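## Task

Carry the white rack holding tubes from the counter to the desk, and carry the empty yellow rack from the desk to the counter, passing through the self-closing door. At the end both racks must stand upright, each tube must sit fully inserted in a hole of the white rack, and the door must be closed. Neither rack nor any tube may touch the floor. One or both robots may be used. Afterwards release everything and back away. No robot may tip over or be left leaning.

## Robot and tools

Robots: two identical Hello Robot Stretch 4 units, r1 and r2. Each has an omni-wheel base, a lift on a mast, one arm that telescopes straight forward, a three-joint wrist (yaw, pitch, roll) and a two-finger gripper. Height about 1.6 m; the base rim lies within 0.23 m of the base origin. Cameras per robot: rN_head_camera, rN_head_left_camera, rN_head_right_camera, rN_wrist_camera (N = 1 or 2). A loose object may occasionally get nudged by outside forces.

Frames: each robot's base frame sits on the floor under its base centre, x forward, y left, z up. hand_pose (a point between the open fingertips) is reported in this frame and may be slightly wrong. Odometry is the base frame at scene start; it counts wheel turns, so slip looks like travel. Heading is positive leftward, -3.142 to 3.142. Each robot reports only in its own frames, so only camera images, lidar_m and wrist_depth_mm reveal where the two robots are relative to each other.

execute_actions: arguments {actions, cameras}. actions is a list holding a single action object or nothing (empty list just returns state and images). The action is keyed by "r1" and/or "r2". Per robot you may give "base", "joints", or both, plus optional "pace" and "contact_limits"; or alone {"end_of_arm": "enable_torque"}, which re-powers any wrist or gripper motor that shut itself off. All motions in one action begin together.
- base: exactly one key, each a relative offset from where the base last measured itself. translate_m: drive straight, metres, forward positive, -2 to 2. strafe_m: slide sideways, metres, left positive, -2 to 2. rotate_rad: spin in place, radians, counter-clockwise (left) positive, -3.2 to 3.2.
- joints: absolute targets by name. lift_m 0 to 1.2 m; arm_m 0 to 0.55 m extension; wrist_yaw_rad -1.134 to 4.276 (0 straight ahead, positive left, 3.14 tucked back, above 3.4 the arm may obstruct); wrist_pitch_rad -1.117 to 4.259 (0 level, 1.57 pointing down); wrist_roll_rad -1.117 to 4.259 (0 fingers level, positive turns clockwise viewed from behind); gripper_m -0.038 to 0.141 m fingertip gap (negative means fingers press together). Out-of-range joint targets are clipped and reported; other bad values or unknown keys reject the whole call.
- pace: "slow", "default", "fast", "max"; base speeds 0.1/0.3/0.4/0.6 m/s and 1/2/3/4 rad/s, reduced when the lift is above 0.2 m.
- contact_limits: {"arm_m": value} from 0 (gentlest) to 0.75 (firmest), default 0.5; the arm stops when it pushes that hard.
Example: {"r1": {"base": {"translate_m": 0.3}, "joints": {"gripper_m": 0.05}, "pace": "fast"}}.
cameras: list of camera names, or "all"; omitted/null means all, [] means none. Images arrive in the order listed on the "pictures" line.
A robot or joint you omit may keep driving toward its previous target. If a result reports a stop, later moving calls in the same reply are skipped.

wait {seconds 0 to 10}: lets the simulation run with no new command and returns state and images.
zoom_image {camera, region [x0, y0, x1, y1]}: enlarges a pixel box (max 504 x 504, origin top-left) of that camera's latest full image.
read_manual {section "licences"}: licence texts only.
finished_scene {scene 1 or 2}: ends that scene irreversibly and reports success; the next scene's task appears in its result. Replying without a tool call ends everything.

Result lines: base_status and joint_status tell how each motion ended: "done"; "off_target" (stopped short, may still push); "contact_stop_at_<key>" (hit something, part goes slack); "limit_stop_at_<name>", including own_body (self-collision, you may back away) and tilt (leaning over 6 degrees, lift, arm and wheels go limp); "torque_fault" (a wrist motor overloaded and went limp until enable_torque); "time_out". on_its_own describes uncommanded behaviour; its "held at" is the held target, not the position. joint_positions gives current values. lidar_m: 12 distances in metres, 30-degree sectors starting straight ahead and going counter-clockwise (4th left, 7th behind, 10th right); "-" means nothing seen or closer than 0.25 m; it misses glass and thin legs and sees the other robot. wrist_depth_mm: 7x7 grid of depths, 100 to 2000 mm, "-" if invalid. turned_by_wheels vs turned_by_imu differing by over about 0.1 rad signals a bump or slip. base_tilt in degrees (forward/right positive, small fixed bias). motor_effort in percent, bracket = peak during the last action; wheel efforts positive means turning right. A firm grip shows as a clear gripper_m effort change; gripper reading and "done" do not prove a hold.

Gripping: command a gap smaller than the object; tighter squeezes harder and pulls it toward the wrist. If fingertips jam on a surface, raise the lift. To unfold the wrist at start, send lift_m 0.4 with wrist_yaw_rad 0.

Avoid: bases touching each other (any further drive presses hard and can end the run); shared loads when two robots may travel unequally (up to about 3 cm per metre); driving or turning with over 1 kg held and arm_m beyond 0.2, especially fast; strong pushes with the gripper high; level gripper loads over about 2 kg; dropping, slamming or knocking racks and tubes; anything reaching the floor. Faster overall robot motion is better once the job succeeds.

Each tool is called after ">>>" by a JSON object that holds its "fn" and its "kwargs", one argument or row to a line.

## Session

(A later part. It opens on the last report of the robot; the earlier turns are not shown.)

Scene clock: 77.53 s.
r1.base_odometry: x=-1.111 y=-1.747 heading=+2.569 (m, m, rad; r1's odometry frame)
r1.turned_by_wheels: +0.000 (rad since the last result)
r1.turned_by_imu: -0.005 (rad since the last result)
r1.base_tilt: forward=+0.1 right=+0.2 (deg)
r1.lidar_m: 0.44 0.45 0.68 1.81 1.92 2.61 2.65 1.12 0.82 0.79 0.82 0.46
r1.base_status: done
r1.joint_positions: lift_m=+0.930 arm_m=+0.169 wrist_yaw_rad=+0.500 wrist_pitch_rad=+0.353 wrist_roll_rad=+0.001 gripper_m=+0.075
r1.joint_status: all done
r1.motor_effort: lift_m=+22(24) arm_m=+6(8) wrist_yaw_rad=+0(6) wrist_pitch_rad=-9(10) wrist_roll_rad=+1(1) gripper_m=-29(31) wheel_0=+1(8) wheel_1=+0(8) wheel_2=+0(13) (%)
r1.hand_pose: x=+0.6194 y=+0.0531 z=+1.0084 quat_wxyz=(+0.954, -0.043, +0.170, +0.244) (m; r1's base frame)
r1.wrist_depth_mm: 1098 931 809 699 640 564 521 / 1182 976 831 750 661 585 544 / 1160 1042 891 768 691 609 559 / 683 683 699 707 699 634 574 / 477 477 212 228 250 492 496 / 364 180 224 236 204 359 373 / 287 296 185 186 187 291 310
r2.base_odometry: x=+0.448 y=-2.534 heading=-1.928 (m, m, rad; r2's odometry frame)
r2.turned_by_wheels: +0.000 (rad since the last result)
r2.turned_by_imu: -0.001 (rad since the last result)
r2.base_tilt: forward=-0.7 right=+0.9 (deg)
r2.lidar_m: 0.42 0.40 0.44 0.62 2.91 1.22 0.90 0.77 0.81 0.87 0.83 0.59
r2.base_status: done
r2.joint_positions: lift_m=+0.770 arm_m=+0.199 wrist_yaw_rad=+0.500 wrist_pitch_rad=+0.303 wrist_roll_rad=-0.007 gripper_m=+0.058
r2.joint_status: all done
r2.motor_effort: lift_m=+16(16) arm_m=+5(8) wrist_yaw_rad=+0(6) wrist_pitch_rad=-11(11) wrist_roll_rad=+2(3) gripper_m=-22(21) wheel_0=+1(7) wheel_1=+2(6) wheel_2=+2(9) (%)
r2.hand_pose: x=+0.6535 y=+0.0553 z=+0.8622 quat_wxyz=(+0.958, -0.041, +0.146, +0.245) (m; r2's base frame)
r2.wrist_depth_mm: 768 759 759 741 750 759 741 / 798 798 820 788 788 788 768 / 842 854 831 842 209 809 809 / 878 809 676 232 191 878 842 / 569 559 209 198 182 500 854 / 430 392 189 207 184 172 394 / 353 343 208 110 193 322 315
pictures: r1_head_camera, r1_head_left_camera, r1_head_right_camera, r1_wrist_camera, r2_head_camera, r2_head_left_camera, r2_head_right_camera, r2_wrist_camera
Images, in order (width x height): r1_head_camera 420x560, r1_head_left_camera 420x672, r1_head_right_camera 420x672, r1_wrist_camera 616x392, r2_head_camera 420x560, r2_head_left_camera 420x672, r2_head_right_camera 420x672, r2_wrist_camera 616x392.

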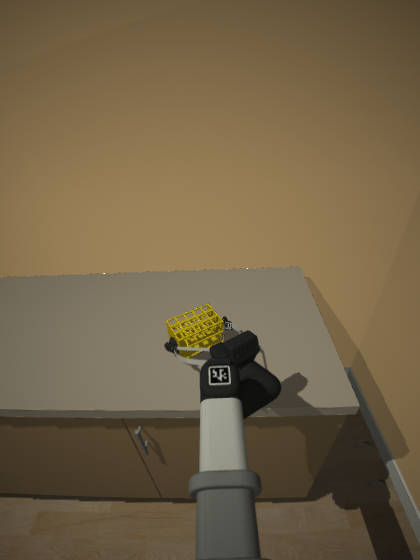

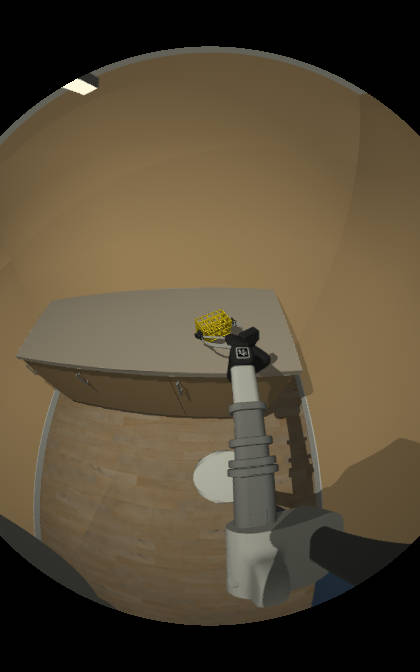

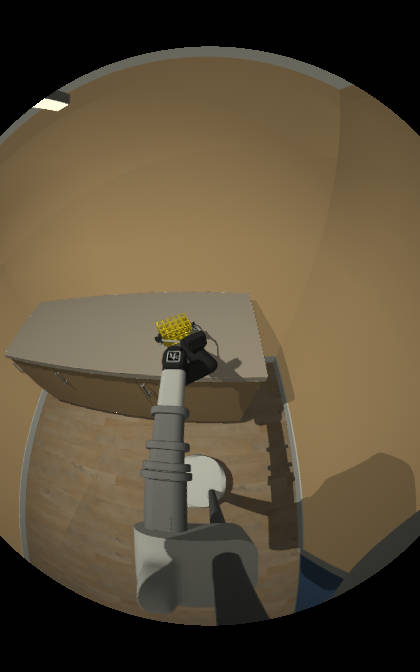

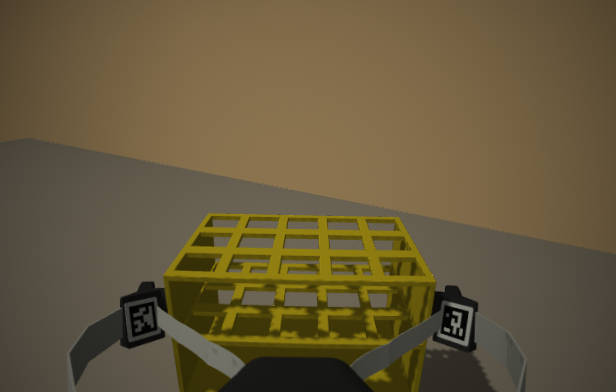

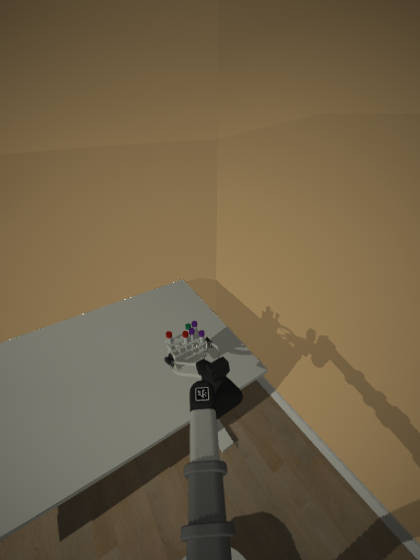

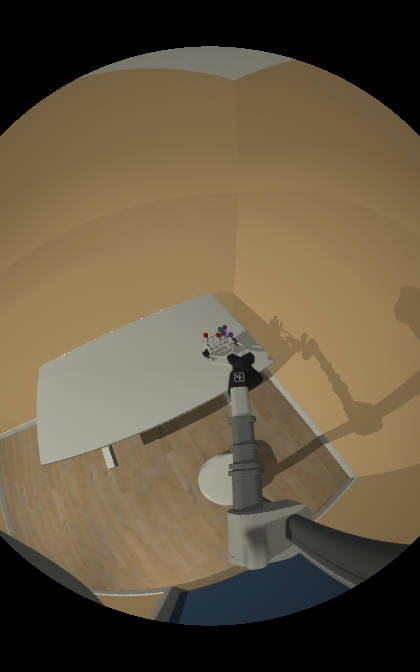

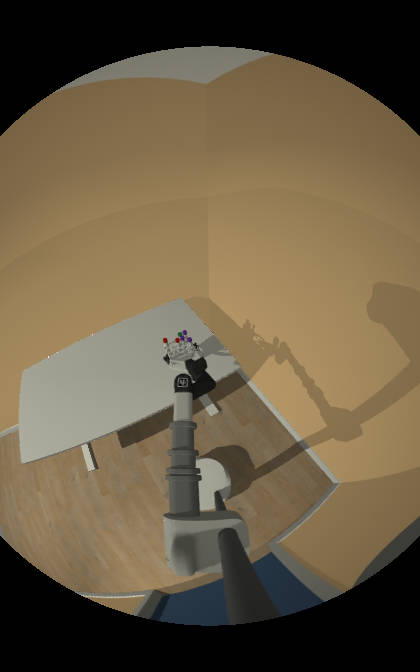

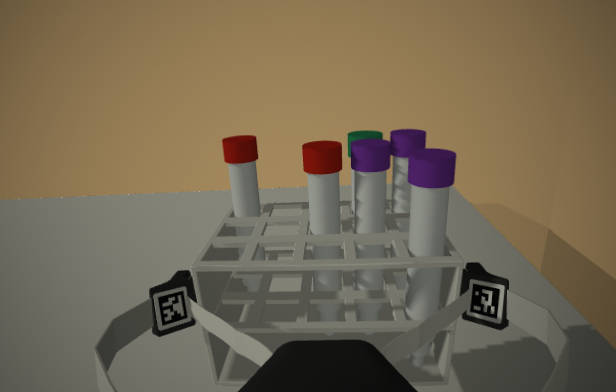

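>>> {"fn": "execute_actions", "kwargs": {
  "actions": [
    {"r1": {"joints": {"lift_m": 0.881}}, "r2": {"joints": {"lift_m": 0.684}}}
  ],
  "cameras": ["r1_wrist_camera", "r2_wrist_camera"]
}}

Scene clock: 80.67 s.
r1.base_odometry: x=-1.111 y=-1.747 heading=+2.569 (m, m, rad; r1's odometry frame)
r1.turned_by_wheels: +0.000 (rad since the last result)
r1.turned_by_imu: +0.000 (rad since the last result)
r1.base_tilt: forward=+0.0 right=+0.1 (deg)
r1.lidar_m: 0.45 0.48 0.68 1.81 1.91 2.60 2.64 1.13 0.82 0.76 0.83 0.46
r1.base_status: not commanded
r1.joint_positions: lift_m=+0.881 arm_m=+0.169 wrist_yaw_rad=+0.500 wrist_pitch_rad=+0.353 wrist_roll_rad=+0.001 gripper_m=+0.075
r1.joint_status: all done
r1.motor_effort: lift_m=+18(22) arm_m=+6(5) wrist_yaw_rad=+0(1) wrist_pitch_rad=-9(9) wrist_roll_rad=+0(0) gripper_m=-29(28) wheel_0=+1(1) wheel_1=+0(0) wheel_2=+0(0) (%)
r1.hand_pose: x=+0.6194 y=+0.0531 z=+0.9597 quat_wxyz=(+0.954, -0.043, +0.170, +0.244) (m; r1's base frame)
r1.wrist_depth_mm: 1118 931 809 707 640 569 521 / 1160 991 842 732 654 585 544 / 976 960 866 768 691 609 559 / 539 544 544 554 559 597 569 / 373 377 212 228 251 387 387 / 283 180 223 236 204 281 294 / 224 232 185 186 187 228 240
r2.base_odometry: x=+0.448 y=-2.534 heading=-1.928 (m, m, rad; r2's odometry frame)
r2.turned_by_wheels: +0.000 (rad since the last result)
r2.turned_by_imu: +0.000 (rad since the last result)
r2.base_tilt: forward=-0.6 right=+0.8 (deg)
r2.lidar_m: 0.45 0.41 0.42 0.64 2.91 1.23 0.90 0.77 0.82 0.86 0.83 0.59
r2.base_status: not commanded
r2.joint_positions: lift_m=+0.684 arm_m=+0.199 wrist_yaw_rad=+0.500 wrist_pitch_rad=+0.303 wrist_roll_rad=-0.007 gripper_m=+0.058
r2.joint_status: all done
r2.motor_effort: lift_m=+15(14) arm_m=+5(5) wrist_yaw_rad=+0(0) wrist_pitch_rad=-12(12) wrist_roll_rad=+2(2) gripper_m=-21(21) wheel_0=+1(1) wheel_1=+2(2) wheel_2=+2(2) (%)
r2.hand_pose: x=+0.6535 y=+0.0553 z=+0.7762 quat_wxyz=(+0.958, -0.041, +0.146, +0.245) (m; r2's base frame)
r2.wrist_depth_mm: 768 750 759 759 741 741 741 / 798 798 788 778 788 788 768 / 842 831 820 820 209 820 788 / 580 559 459 233 192 469 809 / 389 379 210 199 181 340 332 / 290 263 189 208 184 173 264 / 236 230 208 110 192 216 -
pictures: r1_wrist_camera, r2_wrist_camera
Images, in order (width x height): r1_wrist_camera 616x392, r2_wrist_camera 616x392.

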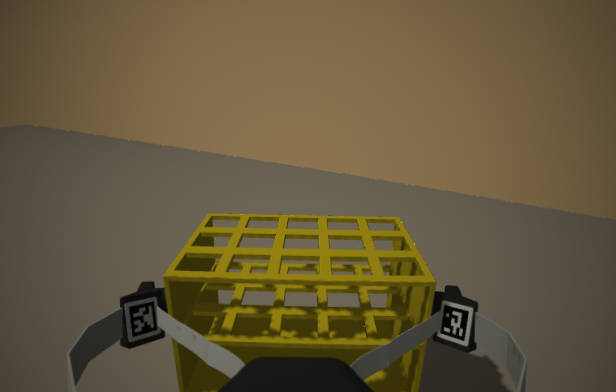

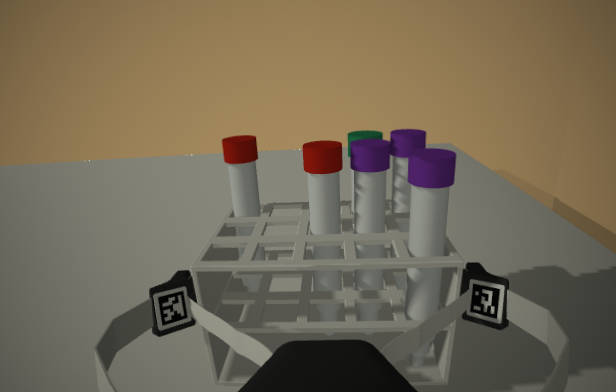

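>>> {"fn": "execute_actions", "kwargs": {
  "actions": [
    {"r1": {"joints": {"lift_m": 0.876, "gripper_m": 0.141}}, "r2": {"joints": {"lift_m": 0.677, "gripper_m": 0.141}}}
  ],
  "cameras": ["r1_wrist_camera", "r2_wrist_camera"]
}}

Scene clock: 84.50 s.
r1.base_odometry: x=-1.111 y=-1.747 heading=+2.569 (m, m, rad; r1's odometry frame)
r1.turned_by_wheels: +0.000 (rad since the last result)
r1.turned_by_imu: +0.000 (rad since the last result)
r1.base_tilt: forward=+0.1 right=+0.2 (deg)
r1.lidar_m: 0.43 0.47 0.67 1.81 1.90 2.60 2.63 1.11 0.83 0.78 0.82 0.46
r1.base_status: not commanded
r1.joint_positions: lift_m=+0.876 arm_m=+0.169 wrist_yaw_rad=+0.500 wrist_pitch_rad=+0.352 wrist_roll_rad=+0.001 gripper_m=+0.141
r1.joint_status: all done
r1.motor_effort: lift_m=+17(16) arm_m=+5(6) wrist_yaw_rad=+0(1) wrist_pitch_rad=-7(9) wrist_roll_rad=+0(1) gripper_m=-3(30) wheel_0=+0(0) wheel_1=+0(0) wheel_2=-1(0) (%)
r1.hand_pose: x=+0.6195 y=+0.0531 z=+0.9549 quat_wxyz=(+0.954, -0.043, +0.170, +0.244) (m; r1's base frame)
r1.wrist_depth_mm: 1078 931 798 715 640 569 525 / 1160 991 842 732 668 591 544 / 931 946 854 768 683 609 559 / 525 535 535 544 549 554 569 / 362 370 238 239 245 379 377 / 277 202 216 233 211 263 287 / 227 226 226 147 229 230 236
r2.base_odometry: x=+0.448 y=-2.534 heading=-1.928 (m, m, rad; r2's odometry frame)
r2.turned_by_wheels: +0.000 (rad since the last result)
r2.turned_by_imu: +0.000 (rad since the last result)
r2.base_tilt: forward=-0.6 right=+0.6 (deg)
r2.lidar_m: 0.44 0.40 0.43 0.61 2.89 1.23 0.90 0.77 0.82 0.88 0.84 0.57
r2.base_status: not commanded
r2.joint_positions: lift_m=+0.677 arm_m=+0.199 wrist_yaw_rad=+0.500 wrist_pitch_rad=+0.302 wrist_roll_rad=-0.007 gripper_m=+0.141
r2.joint_status: all done
r2.motor_effort: lift_m=+15(17) arm_m=+5(5) wrist_yaw_rad=-1(0) wrist_pitch_rad=-8(12) wrist_roll_rad=+2(2) gripper_m=+0(22) wheel_0=+1(1) wheel_1=+2(2) wheel_2=+2(2) (%)
r2.hand_pose: x=+0.6536 y=+0.0553 z=+0.7695 quat_wxyz=(+0.958, -0.041, +0.145, +0.245) (m; r2's base frame)
r2.wrist_depth_mm: 759 759 759 750 741 750 732 / 798 798 798 798 798 798 768 / 831 842 831 809 699 809 809 / 564 539 477 256 209 459 798 / 377 368 253 231 205 325 320 / 281 265 216 214 207 232 251 / 229 224 225 110 211 211 208
pictures: r1_wrist_camera, r2_wrist_camera
Images, in order (width x height): r1_wrist_camera 616x392, r2_wrist_camera 616x392.

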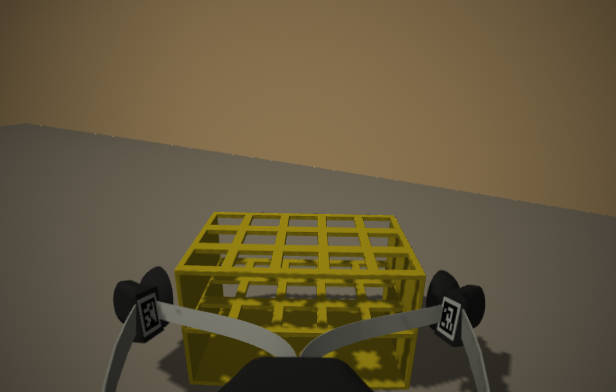

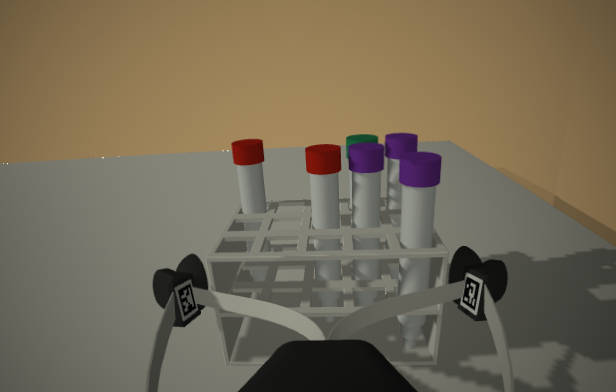

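>>> {"fn": "execute_actions", "kwargs": {
  "actions": [
    {"r1": {"joints": {"lift_m": 0.96}, "pace": "fast"}, "r2": {"joints": {"lift_m": 0.80}, "pace": "fast"}}
  ],
  "cameras": ["r1_head_camera", "r2_head_camera", "r2_wrist_camera"]
}}

Scene clock: 86.00 s.
r1.base_odometry: x=-1.111 y=-1.747 heading=+2.569 (m, m, rad; r1's odometry frame)
r1.turned_by_wheels: +0.000 (rad since the last result)
r1.turned_by_imu: +0.000 (rad since the last result)
r1.base_tilt: forward=+0.1 right=+0.1 (deg)
r1.lidar_m: 0.43 0.47 0.66 1.81 1.92 2.61 2.65 1.11 0.81 0.77 0.83 0.47
r1.base_status: not commanded
r1.joint_positions: lift_m=+0.960 arm_m=+0.169 wrist_yaw_rad=+0.500 wrist_pitch_rad=+0.352 wrist_roll_rad=+0.001 gripper_m=+0.141
r1.joint_status: all done
r1.motor_effort: lift_m=+22(24) arm_m=+5(5) wrist_yaw_rad=-1(0) wrist_pitch_rad=-7(7) wrist_roll_rad=+0(0) gripper_m=-3(1) wheel_0=+0(0) wheel_1=+0(0) wheel_2=+0(0) (%)
r1.hand_pose: x=+0.6195 y=+0.0531 z=+1.0386 quat_wxyz=(+0.954, -0.043, +0.170, +0.244) (m; r1's base frame)
r1.wrist_depth_mm: 1098 946 809 715 634 569 517 / 1182 1008 842 741 661 585 539 / 1205 1042 878 768 676 609 554 / 768 778 798 788 715 634 574 / 544 549 554 559 564 564 591 / 410 202 421 430 430 389 424 / 336 334 277 147 315 342 349
r2.base_odometry: x=+0.448 y=-2.534 heading=-1.928 (m, m, rad; r2's odometry frame)
r2.turned_by_wheels: +0.000 (rad since the last result)
r2.turned_by_imu: +0.000 (rad since the last result)
r2.base_tilt: forward=-0.7 right=+0.7 (deg)
r2.lidar_m: 0.42 0.40 0.44 0.61 2.90 1.19 0.90 0.75 0.83 0.89 0.83 0.57
r2.base_status: not commanded
r2.joint_positions: lift_m=+0.800 arm_m=+0.199 wrist_yaw_rad=+0.500 wrist_pitch_rad=+0.302 wrist_roll_rad=-0.007 gripper_m=+0.141
r2.joint_status: all done
r2.motor_effort: lift_m=+20(23) arm_m=+5(5) wrist_yaw_rad=+0(0) wrist_pitch_rad=-8(9) wrist_roll_rad=+2(2) gripper_m=-3(0) wheel_0=+1(1) wheel_1=+2(2) wheel_2=+2(2) (%)
r2.hand_pose: x=+0.6536 y=+0.0553 z=+0.8922 quat_wxyz=(+0.958, -0.041, +0.145, +0.245) (m; r2's base frame)
r2.wrist_depth_mm: 768 759 759 750 759 750 750 / 798 798 798 820 788 788 768 / 854 866 854 842 831 831 809 / 891 891 878 866 854 866 842 / 647 634 609 597 591 603 866 / 484 459 427 455 277 399 768 / 394 384 382 110 229 359 359
pictures: r1_head_camera, r2_head_camera, r2_wrist_camera
Images, in order (width x height): r1_head_camera 420x560, r2_head_camera 420x560, r2_wrist_camera 616x392.

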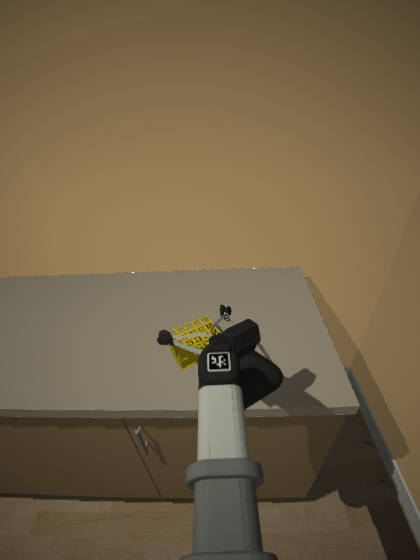

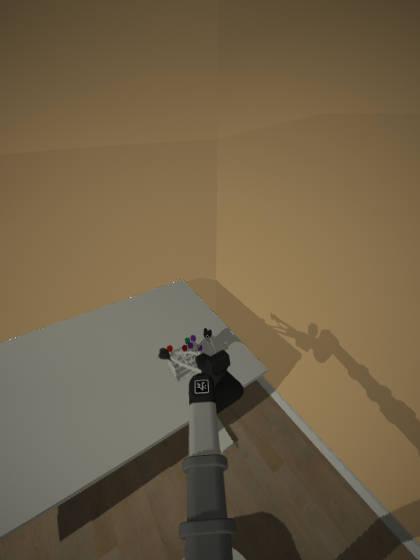

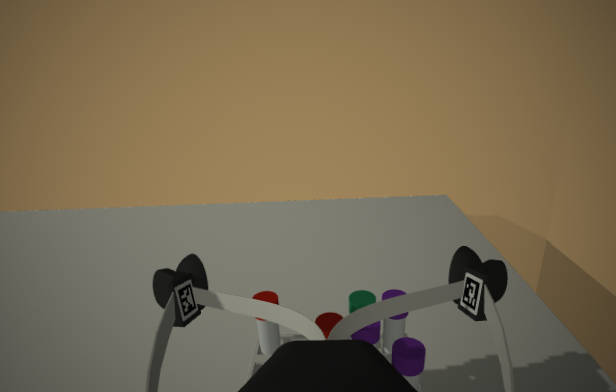

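>>> {"fn": "execute_actions", "kwargs": {
  "actions": [
    {"r1": {"joints": {"arm_m": 0.0, "wrist_yaw_rad": 0.2}, "base": {"translate_m": -0.15}, "pace": "fast"}, "r2": {"joints": {"arm_m": 0.0, "wrist_yaw_rad": 0.2}, "base": {"translate_m": -0.15}, "pace": "fast"}}
  ]
}}

Scene clock: 87.80 s.
r1.base_odometry: x=-0.985 y=-1.828 heading=+2.569 (m, m, rad; r1's odometry frame)
r1.turned_by_wheels: +0.000 (rad since the last result)
r1.turned_by_imu: +0.000 (rad since the last result)
r1.base_tilt: forward=+0.0 right=+0.2 (deg)
r1.lidar_m: 0.58 0.64 0.89 1.83 1.91 2.59 2.48 1.05 0.83 0.78 0.81 0.63
r1.base_status: done
r1.joint_positions: lift_m=+0.960 arm_m=+0.001 wrist_yaw_rad=+0.200 wrist_pitch_rad=+0.352 wrist_roll_rad=+0.001 gripper_m=+0.141
r1.joint_status: all done
r1.motor_effort: lift_m=+22(22) arm_m=-6(7) wrist_yaw_rad=+0(6) wrist_pitch_rad=-7(7) wrist_roll_rad=+0(0) gripper_m=+1(4) wheel_0=-3(7) wheel_1=-1(7) wheel_2=+0(12) (%)
r1.hand_pose: x=+0.4547 y=-0.0319 z=+1.0385 quat_wxyz=(+0.980, -0.017, +0.174, +0.098) (m; r1's base frame)
r1.wrist_depth_mm: 1078 1060 991 946 917 866 820 / 1138 1078 1025 991 946 891 854 / 1205 1118 1078 1025 960 931 878 / 778 788 798 750 809 831 931 / 544 544 559 544 569 574 960 / 530 202 430 430 430 392 427 / 569 504 477 147 392 362 355
r2.base_odometry: x=+0.500 y=-2.393 heading=-1.928 (m, m, rad; r2's odometry frame)
r2.turned_by_wheels: +0.000 (rad since the last result)
r2.turned_by_imu: +0.000 (rad since the last result)
r2.base_tilt: forward=-0.6 right=+0.5 (deg)
r2.lidar_m: 0.58 0.54 0.58 0.80 2.51 1.05 0.78 0.66 0.65 0.93 0.90 0.77
r2.base_status: done
r2.joint_positions: lift_m=+0.800 arm_m=+0.001 wrist_yaw_rad=+0.200 wrist_pitch_rad=+0.302 wrist_roll_rad=-0.007 gripper_m=+0.141
r2.joint_status: all done
r2.motor_effort: lift_m=+19(19) arm_m=-5(8) wrist_yaw_rad=+1(5) wrist_pitch_rad=-8(8) wrist_roll_rad=+2(2) gripper_m=-1(0) wheel_0=-2(7) wheel_1=-2(7) wheel_2=-3(11) (%)
r2.hand_pose: x=+0.4591 y=-0.0310 z=+0.8922 quat_wxyz=(+0.984, -0.018, +0.149, +0.099) (m; r2's base frame)
r2.wrist_depth_mm: 931 991 1042 1098 1160 931 723 / 976 1008 1060 1160 1205 946 741 / 1008 1060 1160 1205 1308 991 759 / 960 946 891 627 842 1025 778 / 647 627 615 591 591 574 798 / 488 459 433 459 496 904 798 / 394 402 1229 110 1308 1098 831
pictures: r1_head_camera, r1_head_left_camera, r1_head_right_camera, r1_wrist_camera, r2_head_camera, r2_head_left_camera, r2_head_right_camera, r2_wrist_camera
Images, in order (width x height): r1_head_camera 420x560, r1_head_left_camera 420x672, r1_head_right_camera 420x672, r1_wrist_camera 616x392, r2_head_camera 420x560, r2_head_left_camera 420x672, r2_head_right_camera 420x672, r2_wrist_camera 616x392.

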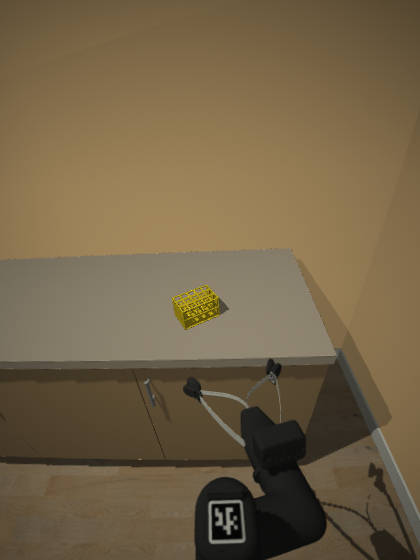

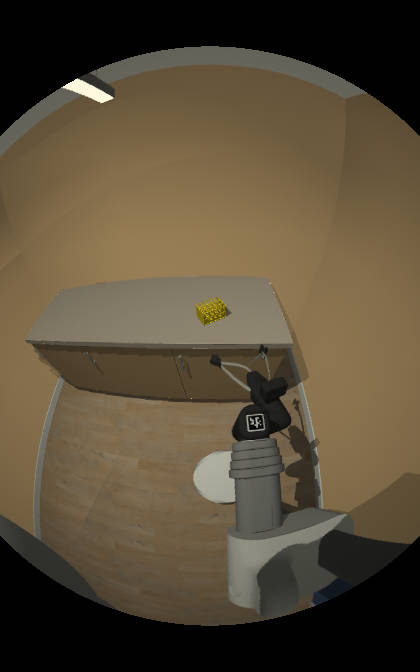

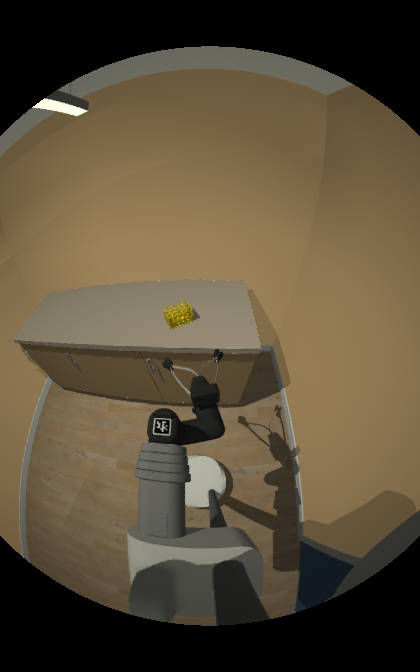

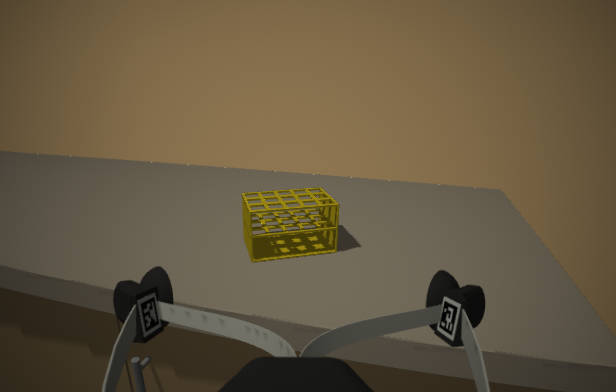

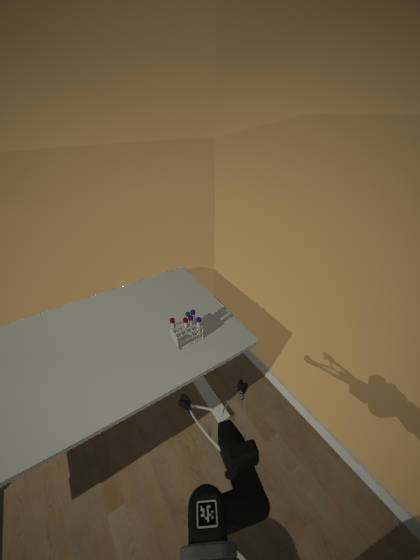

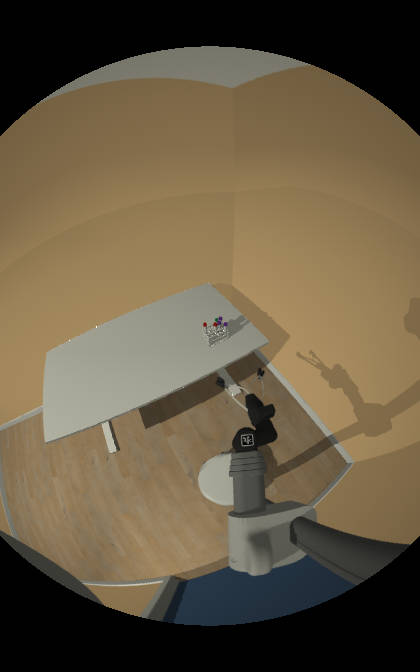

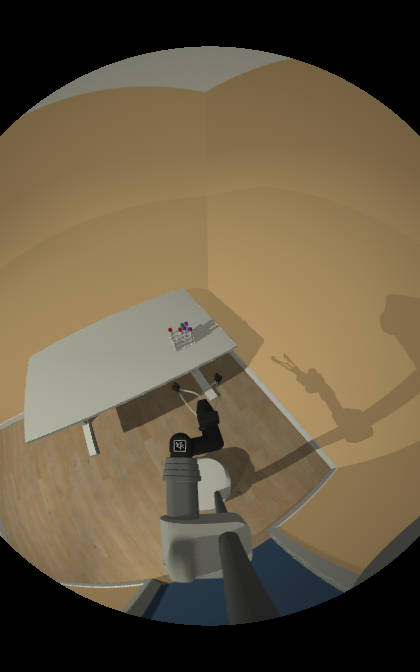

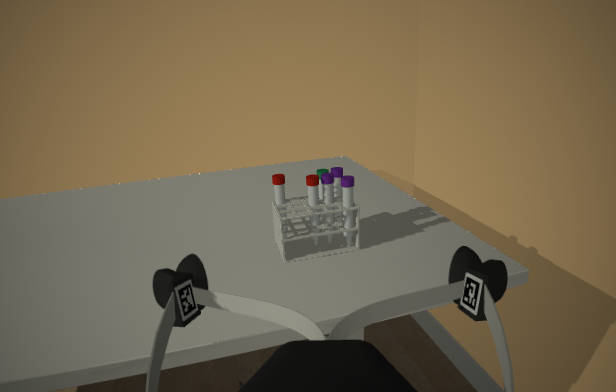

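>>> {"fn": "zoom_image", "kwargs": {
  "camera": "r2_wrist_camera",
  "region": [255, 155, 385, 270]
}}

>>> {"fn": "zoom_image", "kwargs": {
  "camera": "r2_head_camera",
  "region": [155, 300, 225, 356]
}}

>>> {"fn": "zoom_image", "kwargs": {
  "camera": "r2_head_left_camera",
  "region": [100, 520, 360, 640]
}}

Region (255, 155, 385, 270) of r2_wrist_camera's 616x392 image, scaled by 3.877; it fills the top 446 rows of this view, and the rest is white.

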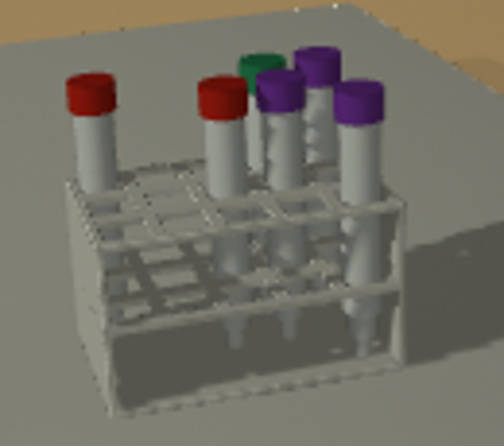

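Region (155, 300, 225, 356) of r2_head_camera's 420x560 image, scaled by 7.200, with more detail than that image has; it fills the top 403 rows of this view, and the rest is white.

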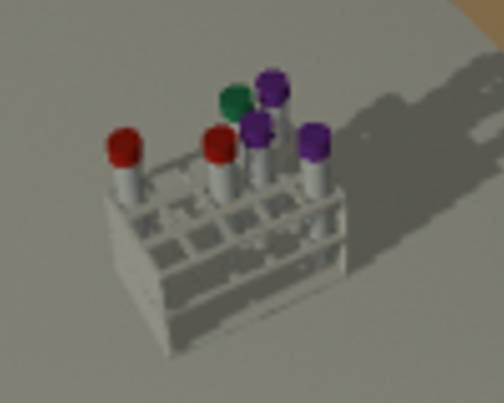

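Region (100, 520, 360, 640) of r2_head_left_camera's 420x672 image, scaled by 1.938, with more detail than that image has; it fills the top 233 rows of this view, and the rest is white.

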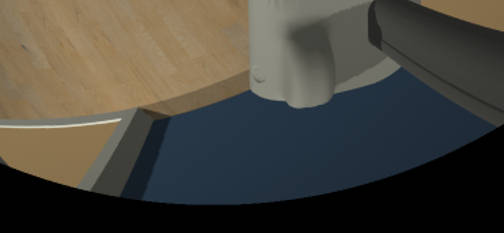

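>>> {"fn": "finished_scene", "kwargs": {
  "scene": 1
}}

The scene is finished: the task was done.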